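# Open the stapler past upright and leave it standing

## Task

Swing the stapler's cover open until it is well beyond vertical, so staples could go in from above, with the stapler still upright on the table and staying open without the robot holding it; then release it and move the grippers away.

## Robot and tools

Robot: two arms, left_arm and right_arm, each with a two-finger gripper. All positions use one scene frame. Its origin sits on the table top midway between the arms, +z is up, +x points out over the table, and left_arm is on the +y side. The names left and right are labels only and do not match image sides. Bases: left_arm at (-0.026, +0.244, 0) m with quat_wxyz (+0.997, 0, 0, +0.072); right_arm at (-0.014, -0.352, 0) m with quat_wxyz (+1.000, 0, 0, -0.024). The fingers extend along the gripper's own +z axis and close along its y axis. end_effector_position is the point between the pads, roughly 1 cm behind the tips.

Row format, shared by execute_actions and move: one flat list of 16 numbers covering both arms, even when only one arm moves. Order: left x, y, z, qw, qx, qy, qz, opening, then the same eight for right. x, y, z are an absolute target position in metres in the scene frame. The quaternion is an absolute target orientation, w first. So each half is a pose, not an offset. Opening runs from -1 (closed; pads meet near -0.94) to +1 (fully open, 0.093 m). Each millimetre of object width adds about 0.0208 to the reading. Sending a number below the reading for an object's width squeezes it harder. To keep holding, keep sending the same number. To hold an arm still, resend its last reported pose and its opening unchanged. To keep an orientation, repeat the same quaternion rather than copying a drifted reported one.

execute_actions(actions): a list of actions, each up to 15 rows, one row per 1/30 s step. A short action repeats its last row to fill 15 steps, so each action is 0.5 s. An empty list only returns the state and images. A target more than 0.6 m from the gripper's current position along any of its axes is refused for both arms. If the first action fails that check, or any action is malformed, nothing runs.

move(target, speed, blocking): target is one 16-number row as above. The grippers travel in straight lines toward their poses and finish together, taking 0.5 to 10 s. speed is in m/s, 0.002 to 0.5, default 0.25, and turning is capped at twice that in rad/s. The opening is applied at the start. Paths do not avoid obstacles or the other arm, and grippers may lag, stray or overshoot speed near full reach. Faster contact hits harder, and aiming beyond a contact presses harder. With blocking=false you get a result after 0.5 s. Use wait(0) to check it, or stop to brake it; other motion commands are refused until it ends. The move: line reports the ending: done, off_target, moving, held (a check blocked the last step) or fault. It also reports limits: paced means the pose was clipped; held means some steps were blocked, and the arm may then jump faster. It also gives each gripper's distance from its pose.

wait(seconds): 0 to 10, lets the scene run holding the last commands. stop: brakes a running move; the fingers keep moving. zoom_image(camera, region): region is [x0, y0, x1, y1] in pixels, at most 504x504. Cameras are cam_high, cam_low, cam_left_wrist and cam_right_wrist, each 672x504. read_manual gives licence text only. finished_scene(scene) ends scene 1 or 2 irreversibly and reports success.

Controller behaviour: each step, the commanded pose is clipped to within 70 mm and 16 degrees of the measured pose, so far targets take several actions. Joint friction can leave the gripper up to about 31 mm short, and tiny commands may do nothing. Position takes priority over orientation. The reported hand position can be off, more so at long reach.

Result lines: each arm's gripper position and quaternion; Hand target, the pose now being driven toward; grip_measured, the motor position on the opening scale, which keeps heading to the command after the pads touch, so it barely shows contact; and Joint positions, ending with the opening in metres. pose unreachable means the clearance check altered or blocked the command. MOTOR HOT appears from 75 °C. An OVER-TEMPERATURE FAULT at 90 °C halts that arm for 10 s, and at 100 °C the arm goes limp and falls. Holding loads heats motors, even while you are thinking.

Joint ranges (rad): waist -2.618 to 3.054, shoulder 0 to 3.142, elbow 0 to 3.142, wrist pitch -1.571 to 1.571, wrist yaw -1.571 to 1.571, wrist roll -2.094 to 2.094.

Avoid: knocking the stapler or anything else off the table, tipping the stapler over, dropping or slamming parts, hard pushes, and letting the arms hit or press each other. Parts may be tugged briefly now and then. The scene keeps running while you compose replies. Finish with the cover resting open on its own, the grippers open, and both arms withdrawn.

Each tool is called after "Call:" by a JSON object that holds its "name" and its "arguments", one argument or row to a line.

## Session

Call:
{"name": "execute_actions", "arguments": {
  "actions": []
}}

Scene clock: 0.00 s.
left_arm: end_effector_position=(+0.2241, +0.5568, +0.3860) grip_measured=+1.000 end_effector_quat_wxyz=(-0.416, +0.733, -0.466, +0.268) | right_arm: end_effector_position=(+0.0887, -0.0049, +0.3024) grip_measured=+1.000 end_effector_quat_wxyz=(-0.551, +0.792, -0.254, +0.070)
Joint positions: left_arm=[ 0.989  1.534  1.881 -1.007  0.588 -1.17   0.093] | right_arm=[ 1.443  1.072  1.034 -0.366  0.24  -1.285  0.093]
Joint velocities: left_arm=[ 0.002 -0.002  0.007 -0.11  -0.007 -0.022  0.   ] | right_arm=[ 0.002 -0.012  0.002  0.095  0.007 -0.11   0.   ]
Hand target (left_arm): +0.224, +0.557, +0.386; -0.416, +0.733, -0.466, +0.268
Hand target (right_arm): +0.089, -0.005, +0.302; -0.551, +0.792, -0.254, +0.070
camera_calibration (this result's frames):
cam_left_wrist: T_world_to_cam=[[0.47334, 0.204776, 0.856748, -0.546921], [0.0622596, -0.977949, 0.199347, 0.496634], [0.878677, -0.0410182, -0.475652, 0.0923529], [0, 0, 0, 1]] pos_world=[0.146811, 0.601467, 0.413499]
cam_right_wrist: T_world_to_cam=[[0.331468, 0.269067, 0.904285, -0.302779], [0.615447, -0.788128, 0.00891124, -0.0205506], [0.71509, 0.553586, -0.426836, 0.149452], [0, 0, 0, 1]] pos_world=[0.00613777, -0.0174631, 0.337773]

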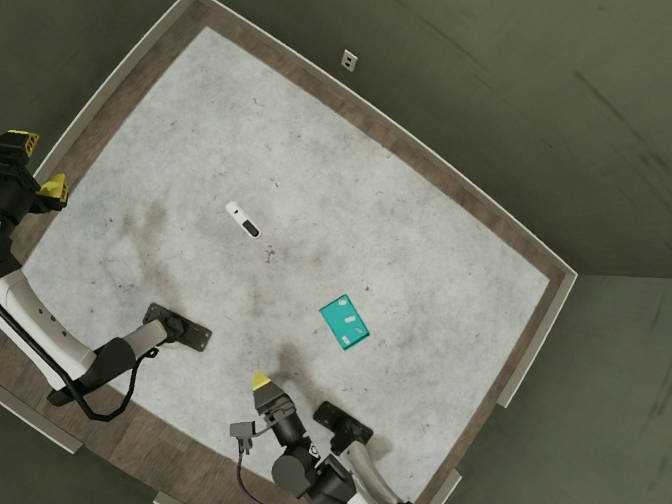

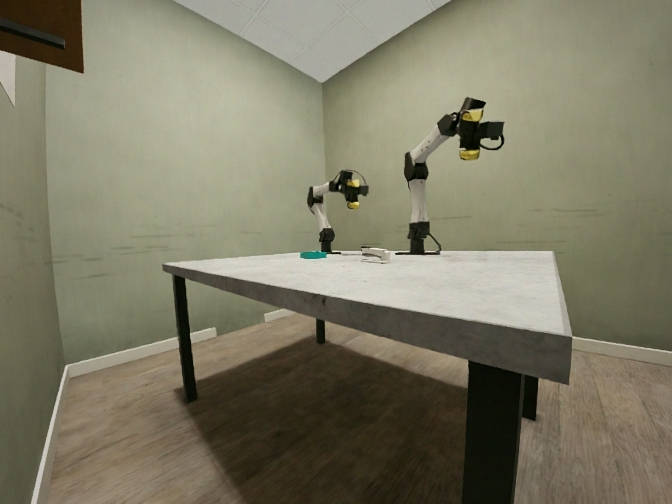

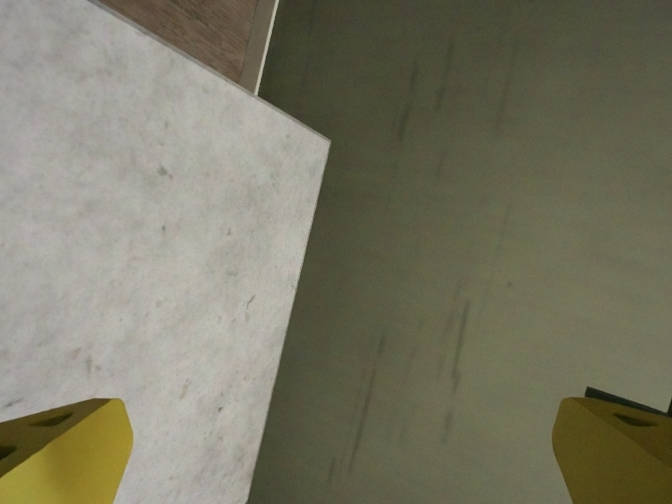

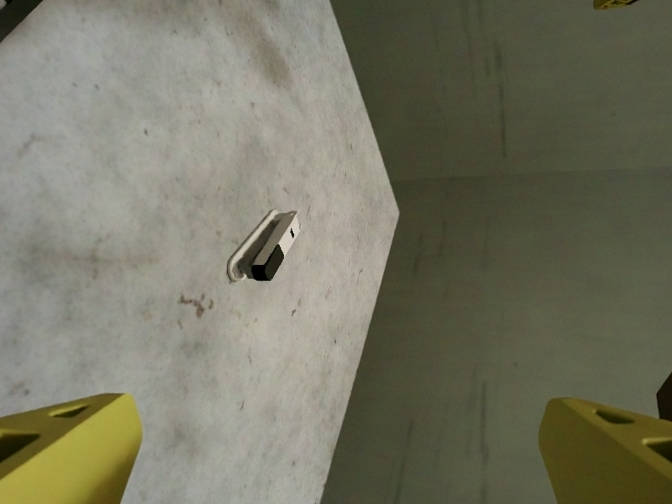

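Call:
{"name": "move", "arguments": {
  "target": [0.35,0.3,0.17,0.141,0.618,-0.764,0.114,0.4,0.31,0.11,0.07,0.389,-0.545,0.673,0.315,0.5],
  "speed": 0.3
}}

Call:
{"name": "zoom_image", "arguments": {
  "camera": "cam_low",
  "region": [340, 210, 420, 270]
}}

Scene clock: 14.00 s.
left_arm: end_effector_position=(+0.3456, +0.3012, +0.1653) grip_measured=+0.401 end_effector_quat_wxyz=(-0.084, -0.623, +0.765, -0.141) | right_arm: end_effector_position=(+0.3015, +0.1073, +0.0631) grip_measured=+0.503 end_effector_quat_wxyz=(+0.382, -0.551, +0.675, +0.308)
Joint positions: left_arm=[ 0.154  2.027  1.979 -1.574  0.326 -1.062  0.064] | right_arm=[ 0.887  2.13   1.281  0.237 -0.442 -0.298  0.069]
Joint velocities: left_arm=[-0.012 -0.012  0.007 -0.022  0.022 -0.022  0.   ] | right_arm=[ 0.012  0.012 -0.002 -0.022 -0.007 -0.11   0.   ]
Hand target (left_arm): +0.349, +0.301, +0.170; -0.080, -0.624, +0.764, -0.145
Hand target (right_arm): +0.308, +0.110, +0.067; +0.388, -0.546, +0.673, +0.314
Off the commanded pose (left_arm): 0.007 m, 7 deg.
Off the commanded pose (right_arm): 0.011 m, 1 deg.
joint sent to its limit (left arm) — the command would take joint 4 (wrist pitch) past its lower limit, so that joint was sent only as far as its limit.
move: off_target (left_arm, right_arm)
camera_calibration (this result's frames):
cam_left_wrist: T_world_to_cam=[[0.973263, -0.202235, 0.108905, -0.289468], [-0.222929, -0.717459, 0.659967, 0.227008], [-0.055333, -0.666599, -0.74336, 0.425598], [0, 0, 0, 1]] pos_world=[0.355885, 0.388032, 0.198079]
cam_right_wrist: T_world_to_cam=[[0.980446, -0.196766, -0.00287176, -0.275518], [-0.165302, -0.815574, -0.554539, 0.212947], [0.106772, 0.54417, -0.832153, 0.0430094], [0, 0, 0, 1]] pos_world=[0.300739, 0.0960575, 0.153087]

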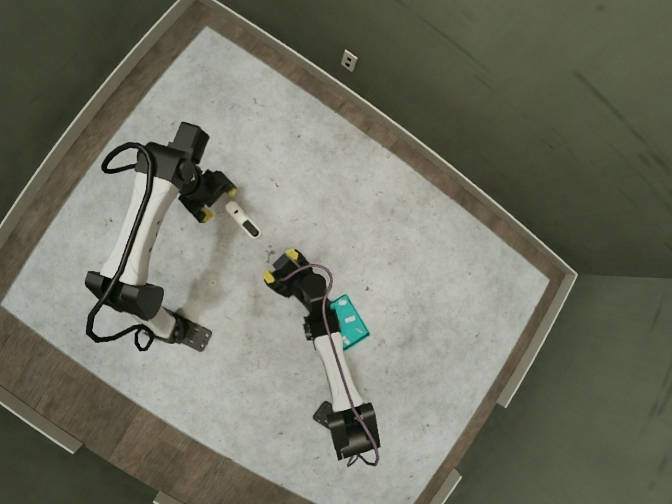

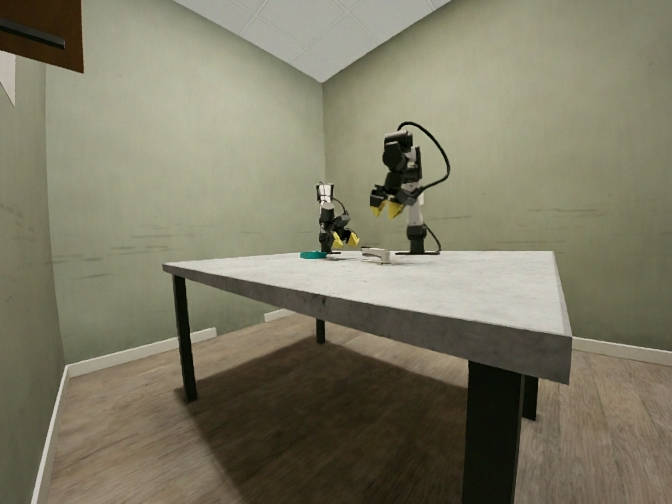

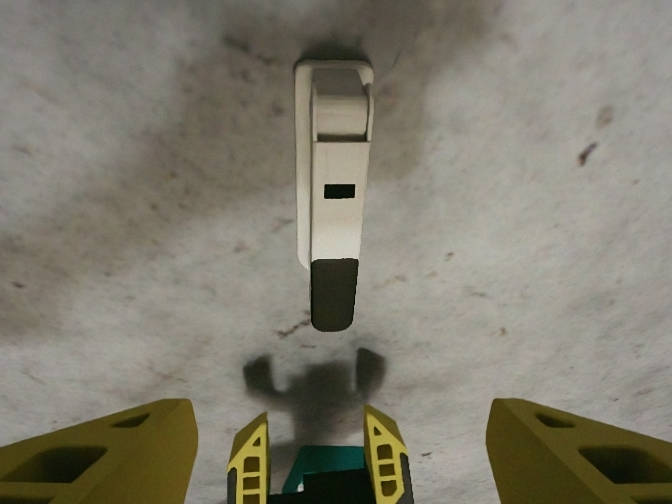

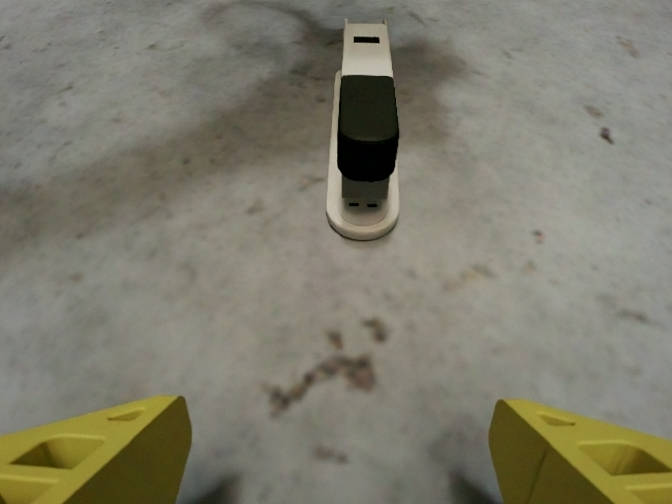

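Region (340, 210, 420, 270) of cam_low's 672x504 image, scaled by 6.300, with more detail than that image has; it fills the top 378 rows of this view, and the rest is white.

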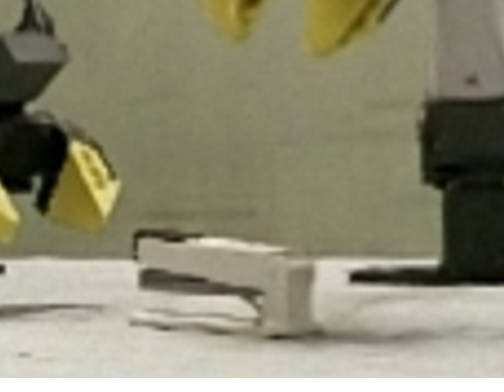

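Call:
{"name": "move", "arguments": {
  "target": [0.352,0.275,0.11,0.141,0.618,-0.764,0.114,0.4,0.335,0.19,0.022,0.389,-0.545,0.673,0.315,0.5],
  "speed": 0.15
}}

Call:
{"name": "move", "arguments": {
  "target": [0.352,0.275,0.11,0.141,0.618,-0.764,0.114,0.4,0.341,0.222,0.005,0.389,-0.545,0.673,0.315,0.5],
  "speed": 0.08
}}

Call:
{"name": "zoom_image", "arguments": {
  "camera": "cam_low",
  "region": [340, 210, 420, 270]
}}

Scene clock: 26.23 s.
left_arm: end_effector_position=(+0.3534, +0.2785, +0.1176) grip_measured=+0.401 end_effector_quat_wxyz=(-0.132, -0.618, +0.766, -0.117) | right_arm: end_effector_position=(+0.3358, +0.1851, +0.0264) grip_measured=+0.503 end_effector_quat_wxyz=(+0.395, -0.545, +0.668, +0.317)
Joint positions: left_arm=[ 0.09   2.122  1.923 -1.515  0.326 -1.1    0.064] | right_arm=[ 0.937  2.471  1.69   0.223 -0.408 -0.252  0.069]
Joint velocities: left_arm=[-0.002 -0.007 -0.017 -0.051  0.037 -0.051  0.   ] | right_arm=[-0.002  0.012  0.032 -0.037 -0.051  0.066 -0.   ]
Hand target (left_arm): +0.352, +0.275, +0.110; -0.141, -0.618, +0.765, -0.115
Hand target (right_arm): +0.334, +0.190, +0.021; +0.390, -0.545, +0.673, +0.315
Off the commanded pose (left_arm): 0.008 m, 1 deg.
Off the commanded pose (right_arm): 0.007 m, 1 deg.
move: done
camera_calibration (this result's frames):
cam_left_wrist: T_world_to_cam=[[0.973455, -0.228343, 0.0156577, -0.278328], [-0.174322, -0.695349, 0.69721, 0.216317], [-0.148316, -0.681432, -0.716696, 0.409303], [0, 0, 0, 1]] pos_world=[0.369355, 0.365774, 0.146885]
cam_right_wrist: T_world_to_cam=[[0.980164, -0.198186, 0.000423766, -0.293646], [-0.160402, -0.794552, -0.585626, 0.257011], [0.1164, 0.573942, -0.810581, -0.0428406], [0, 0, 0, 1]] pos_world=[0.334034, 0.1706, 0.115911]

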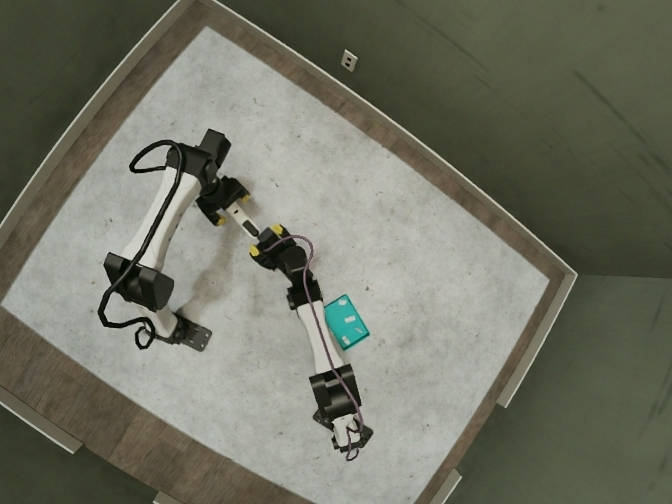

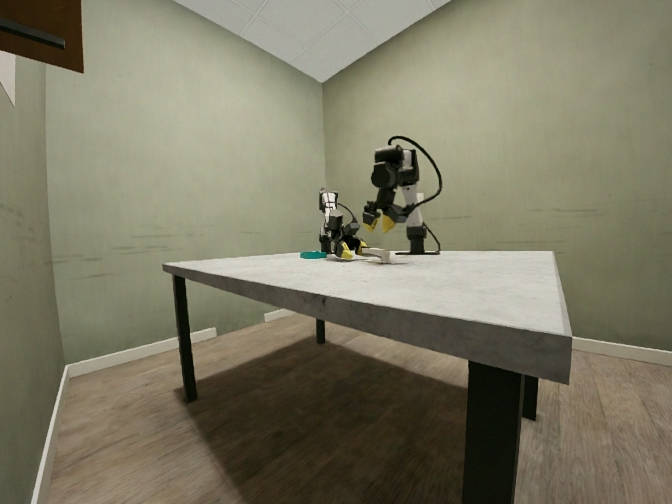

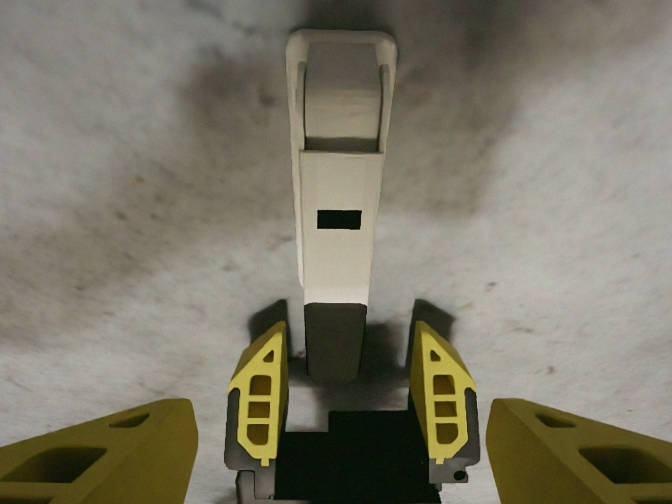

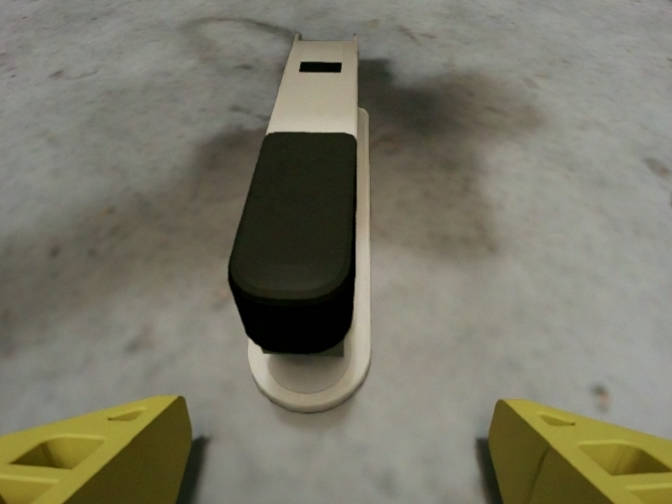

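Scene clock: 27.13 s.
left_arm: end_effector_position=(+0.3538, +0.2786, +0.1175) grip_measured=+0.401 end_effector_quat_wxyz=(-0.132, -0.618, +0.766, -0.117) | right_arm: end_effector_position=(+0.3443, +0.2179, +0.0150) grip_measured=+0.503 end_effector_quat_wxyz=(+0.400, -0.544, +0.665, +0.318)
Joint positions: left_arm=[ 0.09   2.122  1.923 -1.514  0.326 -1.101  0.064] | right_arm=[ 0.963  2.61   1.901  0.167 -0.385 -0.237  0.069]
Joint velocities: left_arm=[ 0.002  0.002 -0.007 -0.051 -0.037  0.022 -0.001] | right_arm=[-0.022 -0.002 -0.012 -0.007 -0.037 -0.007  0.   ]
Hand target (left_arm): +0.352, +0.275, +0.110; -0.141, -0.618, +0.765, -0.114
Hand target (right_arm): +0.340, +0.221, +0.005; +0.389, -0.545, +0.673, +0.315
Off the commanded pose (left_arm): 0.009 m, 1 deg.
Off the commanded pose (right_arm): 0.011 m, 2 deg.
move: off_target (right_arm)
camera_calibration (this result's frames):
cam_left_wrist: T_world_to_cam=[[0.973848, -0.226609, 0.0163612, -0.279347], [-0.173657, -0.695982, 0.696744, 0.216465], [-0.146502, -0.681364, -0.717133, 0.408764], [0, 0, 0, 1]] pos_world=[0.369517, 0.36587, 0.146888]
cam_right_wrist: T_world_to_cam=[[0.980002, -0.198927, 0.00497531, -0.295352], [-0.157213, -0.789341, -0.593485, 0.275635], [0.121987, 0.580834, -0.80483, -0.075471], [0, 0, 0, 1]] pos_world=[0.341985, 0.202653, 0.104314]

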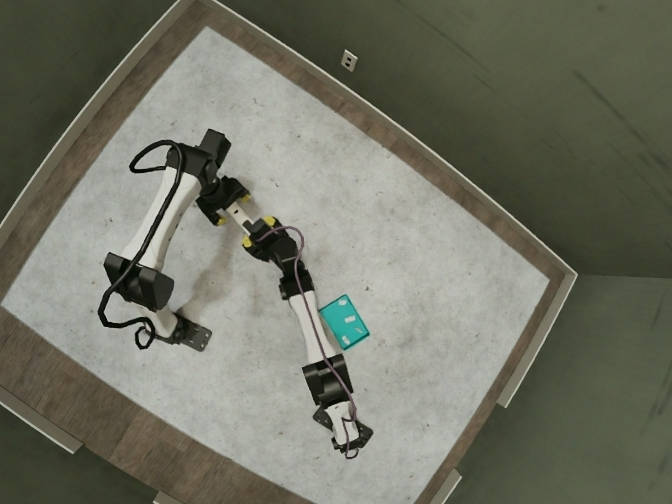

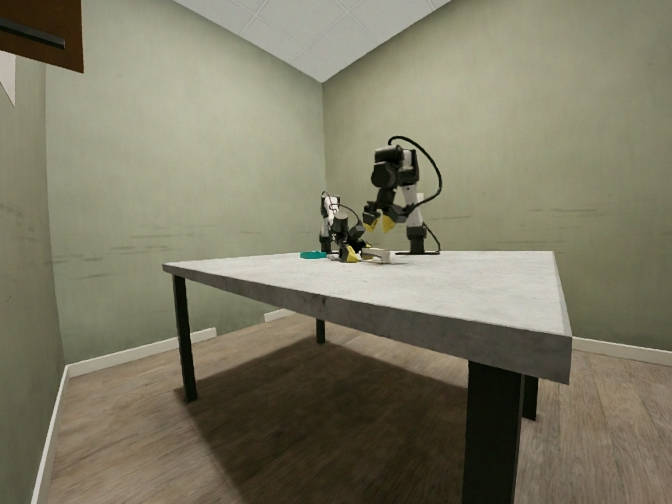

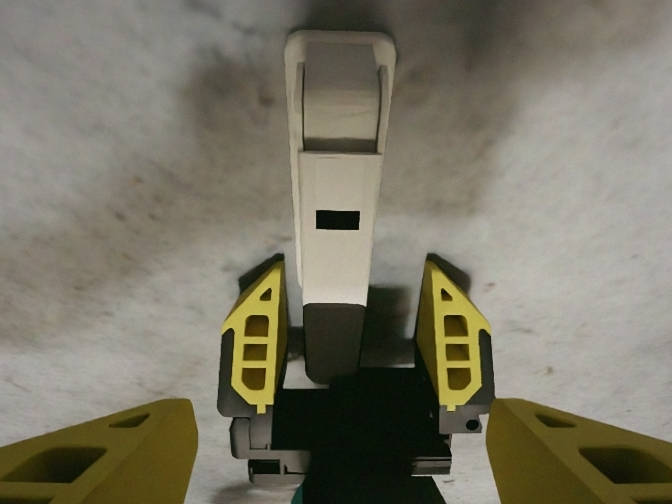

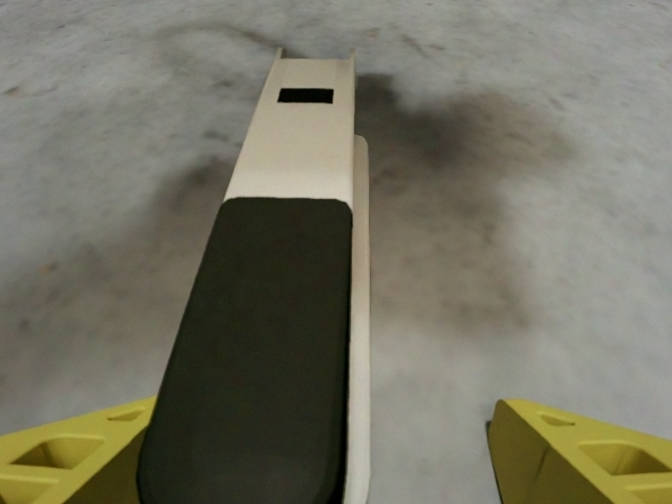

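Region (340, 210, 420, 270) of cam_low's 672x504 image, scaled by 6.300, with more detail than that image has; it fills the top 378 rows of this view, and the rest is white.

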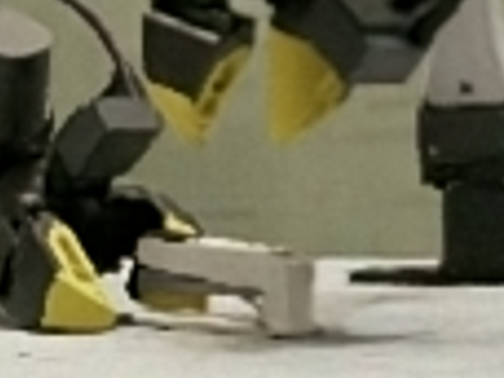

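Call:
{"name": "move", "arguments": {
  "target": [0.352,0.275,0.11,0.141,0.618,-0.764,0.114,0.4,0.324,0.212,0.002,0.389,-0.53,0.683,0.305,0.4],
  "speed": 0.05
}}

Scene clock: 31.23 s.
left_arm: end_effector_position=(+0.3538, +0.2786, +0.1175) grip_measured=+0.401 end_effector_quat_wxyz=(-0.132, -0.618, +0.766, -0.118) | right_arm: end_effector_position=(+0.3366, +0.2139, +0.0145) grip_measured=+0.403 end_effector_quat_wxyz=(+0.407, -0.530, +0.677, +0.310)
Joint positions: left_arm=[ 0.09   2.122  1.923 -1.514  0.326 -1.101  0.064] | right_arm=[ 0.981  2.57   1.815  0.226 -0.333 -0.202  0.065]
Joint velocities: left_arm=[-0.007  0.017  0.002  0.022  0.007 -0.022 -0.001] | right_arm=[-0.007 -0.002 -0.012  0.022  0.066 -0.051 -0.   ]
Hand target (left_arm): +0.352, +0.275, +0.110; -0.141, -0.618, +0.765, -0.114
Hand target (right_arm): +0.324, +0.212, +0.002; +0.391, -0.533, +0.686, +0.306
Off the commanded pose (left_arm): 0.009 m, 1 deg.
Off the commanded pose (right_arm): 0.018 m, 2 deg.
move: off_target (right_arm)
camera_calibration (this result's frames):
cam_left_wrist: T_world_to_cam=[[0.973842, -0.226611, 0.0167026, -0.279464], [-0.173916, -0.696043, 0.696618, 0.216626], [-0.146236, -0.681301, -0.717247, 0.408683], [0, 0, 0, 1]] pos_world=[0.369592, 0.365888, 0.146889]
cam_right_wrist: T_world_to_cam=[[0.970483, -0.241138, 0.00392027, -0.276309], [-0.191628, -0.780891, -0.594548, 0.28075], [0.14643, 0.576248, -0.80405, -0.0798537], [0, 0, 0, 1]] pos_world=[0.333645, 0.198622, 0.103796]

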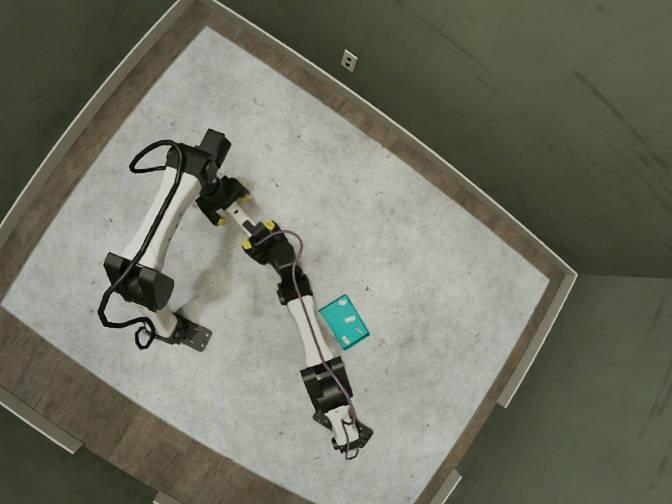

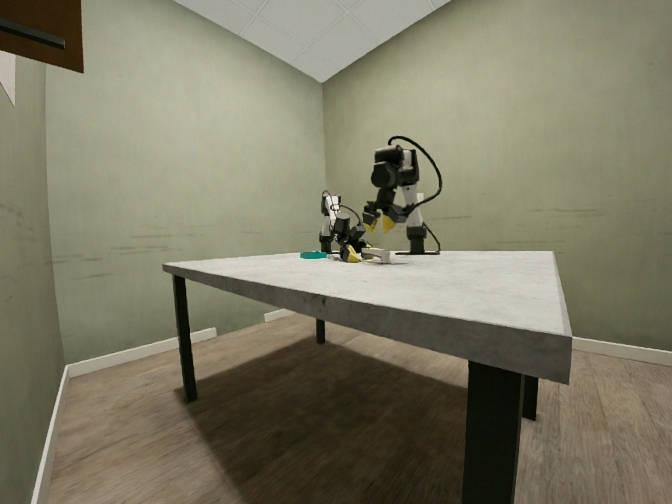

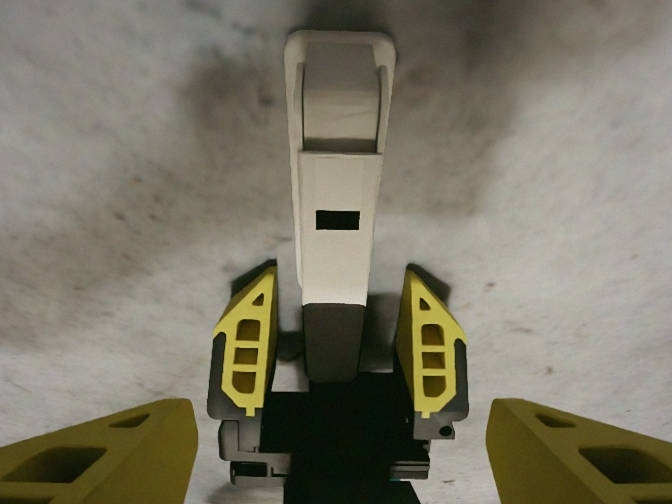

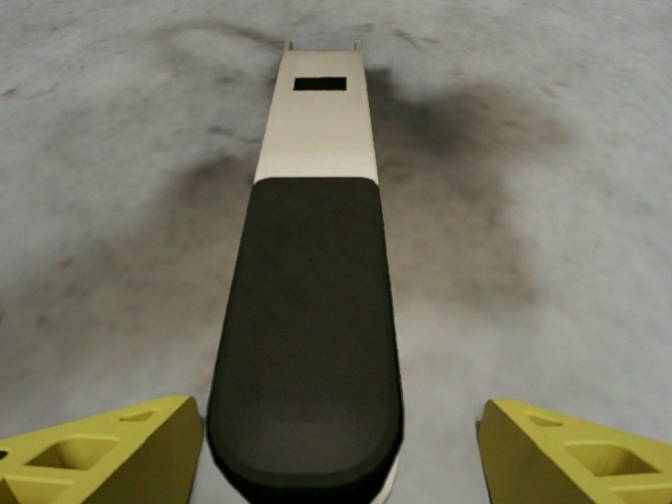

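Call:
{"name": "move", "arguments": {
  "target": [0.342,0.247,0.075,0.141,0.618,-0.764,0.114,0.3,0.324,0.212,0.002,0.389,-0.53,0.683,0.305,-0.55],
  "speed": 0.08
}}

Call:
{"name": "move", "arguments": {
  "target": [0.339,0.24,0.038,0.141,0.618,-0.764,0.114,0.3,0.324,0.212,0.002,0.389,-0.53,0.683,0.305,-0.55],
  "speed": 0.06
}}

Call:
{"name": "zoom_image", "arguments": {
  "camera": "cam_low",
  "region": [340, 210, 420, 270]
}}

Scene clock: 38.60 s.
left_arm: end_effector_position=(+0.3446, +0.2505, +0.0735) grip_measured=+0.301 end_effector_quat_wxyz=(-0.143, -0.619, +0.764, -0.111) | right_arm: end_effector_position=(+0.3361, +0.2144, +0.0149) grip_measured=-0.432 end_effector_quat_wxyz=(+0.408, -0.529, +0.676, +0.311)
Joint positions: left_arm=[ 0.024  2.09   1.696 -1.323  0.335 -1.169  0.06 ] | right_arm=[ 0.982  2.57   1.815  0.229 -0.334 -0.201  0.024]
Joint velocities: left_arm=[ 0.002 -0.012 -0.012 -0.066 -0.007 -0.095  0.001] | right_arm=[ 0.007  0.012 -0.017  0.007  0.051 -0.066 -0.   ]
Hand target (left_arm): +0.342, +0.247, +0.075; -0.141, -0.618, +0.765, -0.114
Hand target (right_arm): +0.324, +0.212, +0.002; +0.391, -0.533, +0.686, +0.306
Off the commanded pose (left_arm): 0.005 m, 0 deg.
Off the commanded pose (right_arm): 0.018 m, 2 deg.
move: off_target (right_arm)
camera_calibration (this result's frames):
cam_left_wrist: T_world_to_cam=[[0.97361, -0.228102, -0.00723985, -0.273852], [-0.15706, -0.692722, 0.703895, 0.218904], [-0.165575, -0.684183, -0.710267, 0.363467], [0, 0, 0, 1]] pos_world=[0.361188, 0.337851, 0.10209]
cam_right_wrist: T_world_to_cam=[[0.970736, -0.240119, 0.00377289, -0.276087], [-0.190562, -0.779761, -0.596372, 0.280713], [0.146142, 0.578201, -0.8027, -0.0800952], [0, 0, 0, 1]] pos_world=[0.333206, 0.198907, 0.104159]

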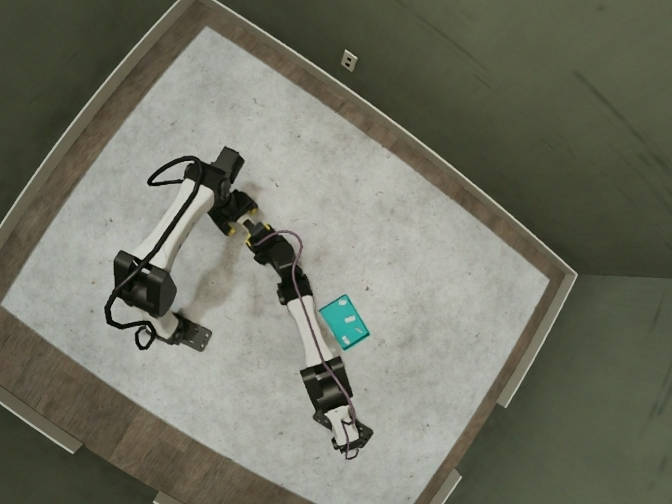

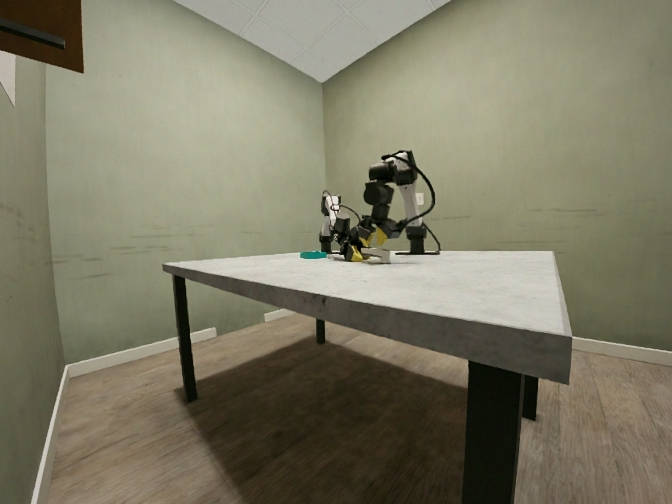

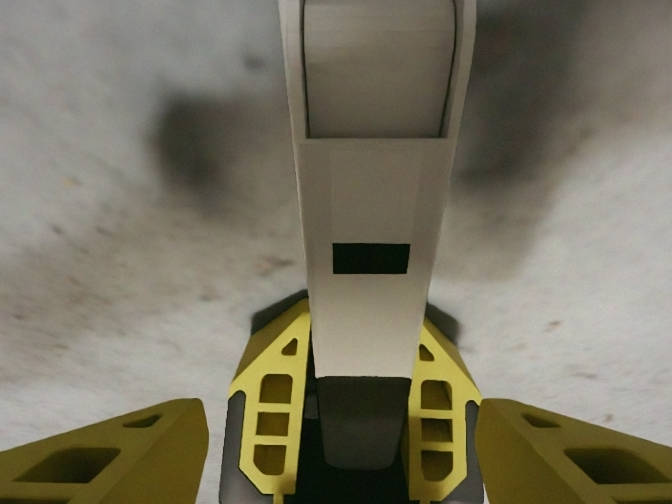

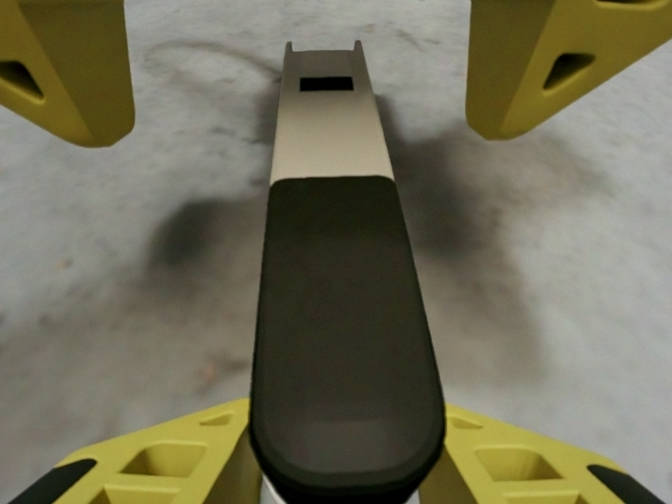

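Scene clock: 39.73 s.
left_arm: end_effector_position=(+0.3427, +0.2443, +0.0415) grip_measured=+0.301 end_effector_quat_wxyz=(-0.136, -0.619, +0.765, -0.115) | right_arm: end_effector_position=(+0.3361, +0.2144, +0.0149) grip_measured=-0.432 end_effector_quat_wxyz=(+0.408, -0.529, +0.676, +0.311)
Joint positions: left_arm=[ 0.009  2.09   1.568 -1.174  0.336 -1.187  0.06 ] | right_arm=[ 0.982  2.57   1.815  0.229 -0.334 -0.201  0.024]
Joint velocities: left_arm=[-0.012 -0.012 -0.012 -0.022  0.007 -0.037 -0.   ] | right_arm=[-0.007  0.007  0.002 -0.022  0.022 -0.022 -0.001]
Hand target (left_arm): +0.339, +0.240, +0.038; -0.141, -0.618, +0.765, -0.114
Hand target (right_arm): +0.324, +0.212, +0.002; +0.391, -0.533, +0.686, +0.306
Off the commanded pose (left_arm): 0.007 m, 1 deg.
Off the commanded pose (right_arm): 0.018 m, 2 deg.
move: off_target (right_arm)
camera_calibration (this result's frames):
cam_left_wrist: T_world_to_cam=[[0.974169, -0.225728, 0.00650472, -0.275015], [-0.165806, -0.695419, 0.699214, 0.240658], [-0.153308, -0.682231, -0.714883, 0.331739], [0, 0, 0, 1]] pos_world=[0.358672, 0.331602, 0.070672]
cam_right_wrist: T_world_to_cam=[[0.970736, -0.240119, 0.00377289, -0.276087], [-0.190562, -0.779761, -0.596372, 0.280713], [0.146142, 0.578201, -0.8027, -0.0800952], [0, 0, 0, 1]] pos_world=[0.333206, 0.198907, 0.104159]

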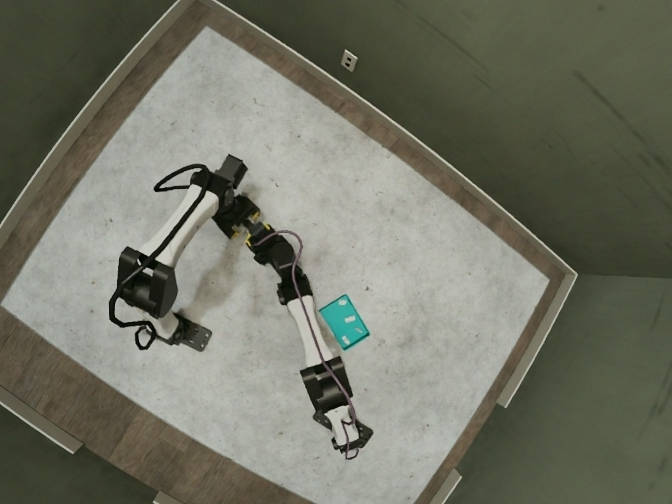

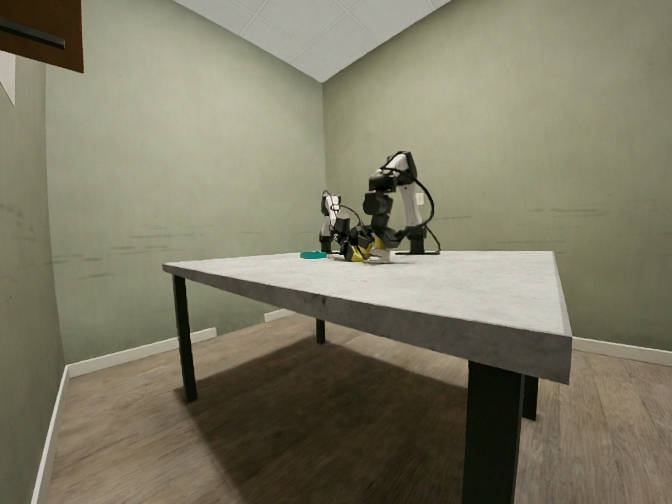

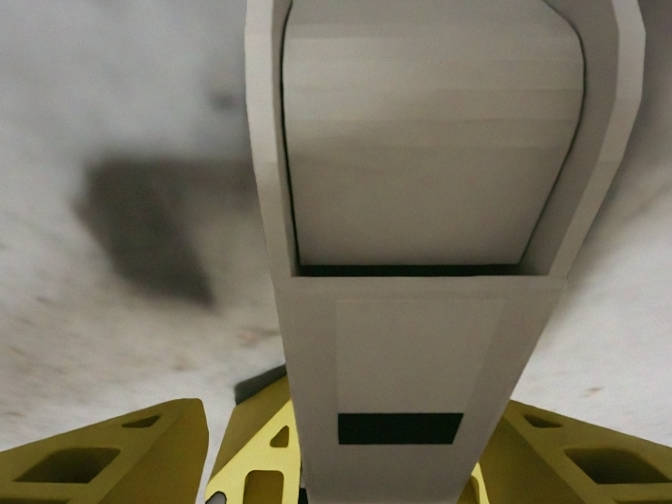

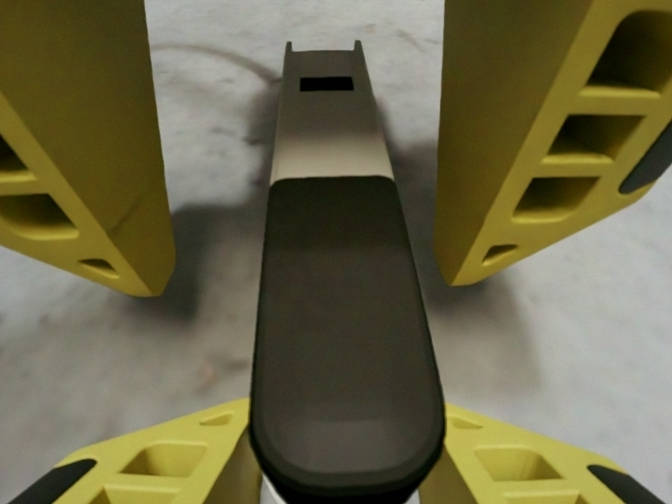

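Region (340, 210, 420, 270) of cam_low's 672x504 image, scaled by 6.300, with more detail than that image has; it fills the top 378 rows of this view, and the rest is white.

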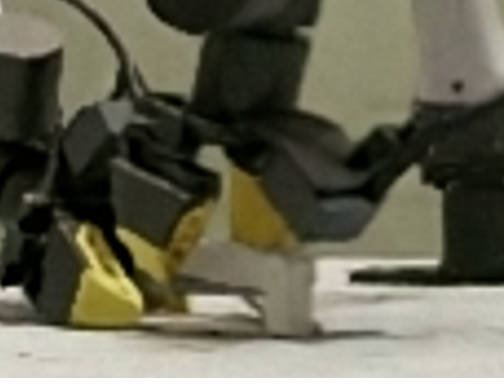

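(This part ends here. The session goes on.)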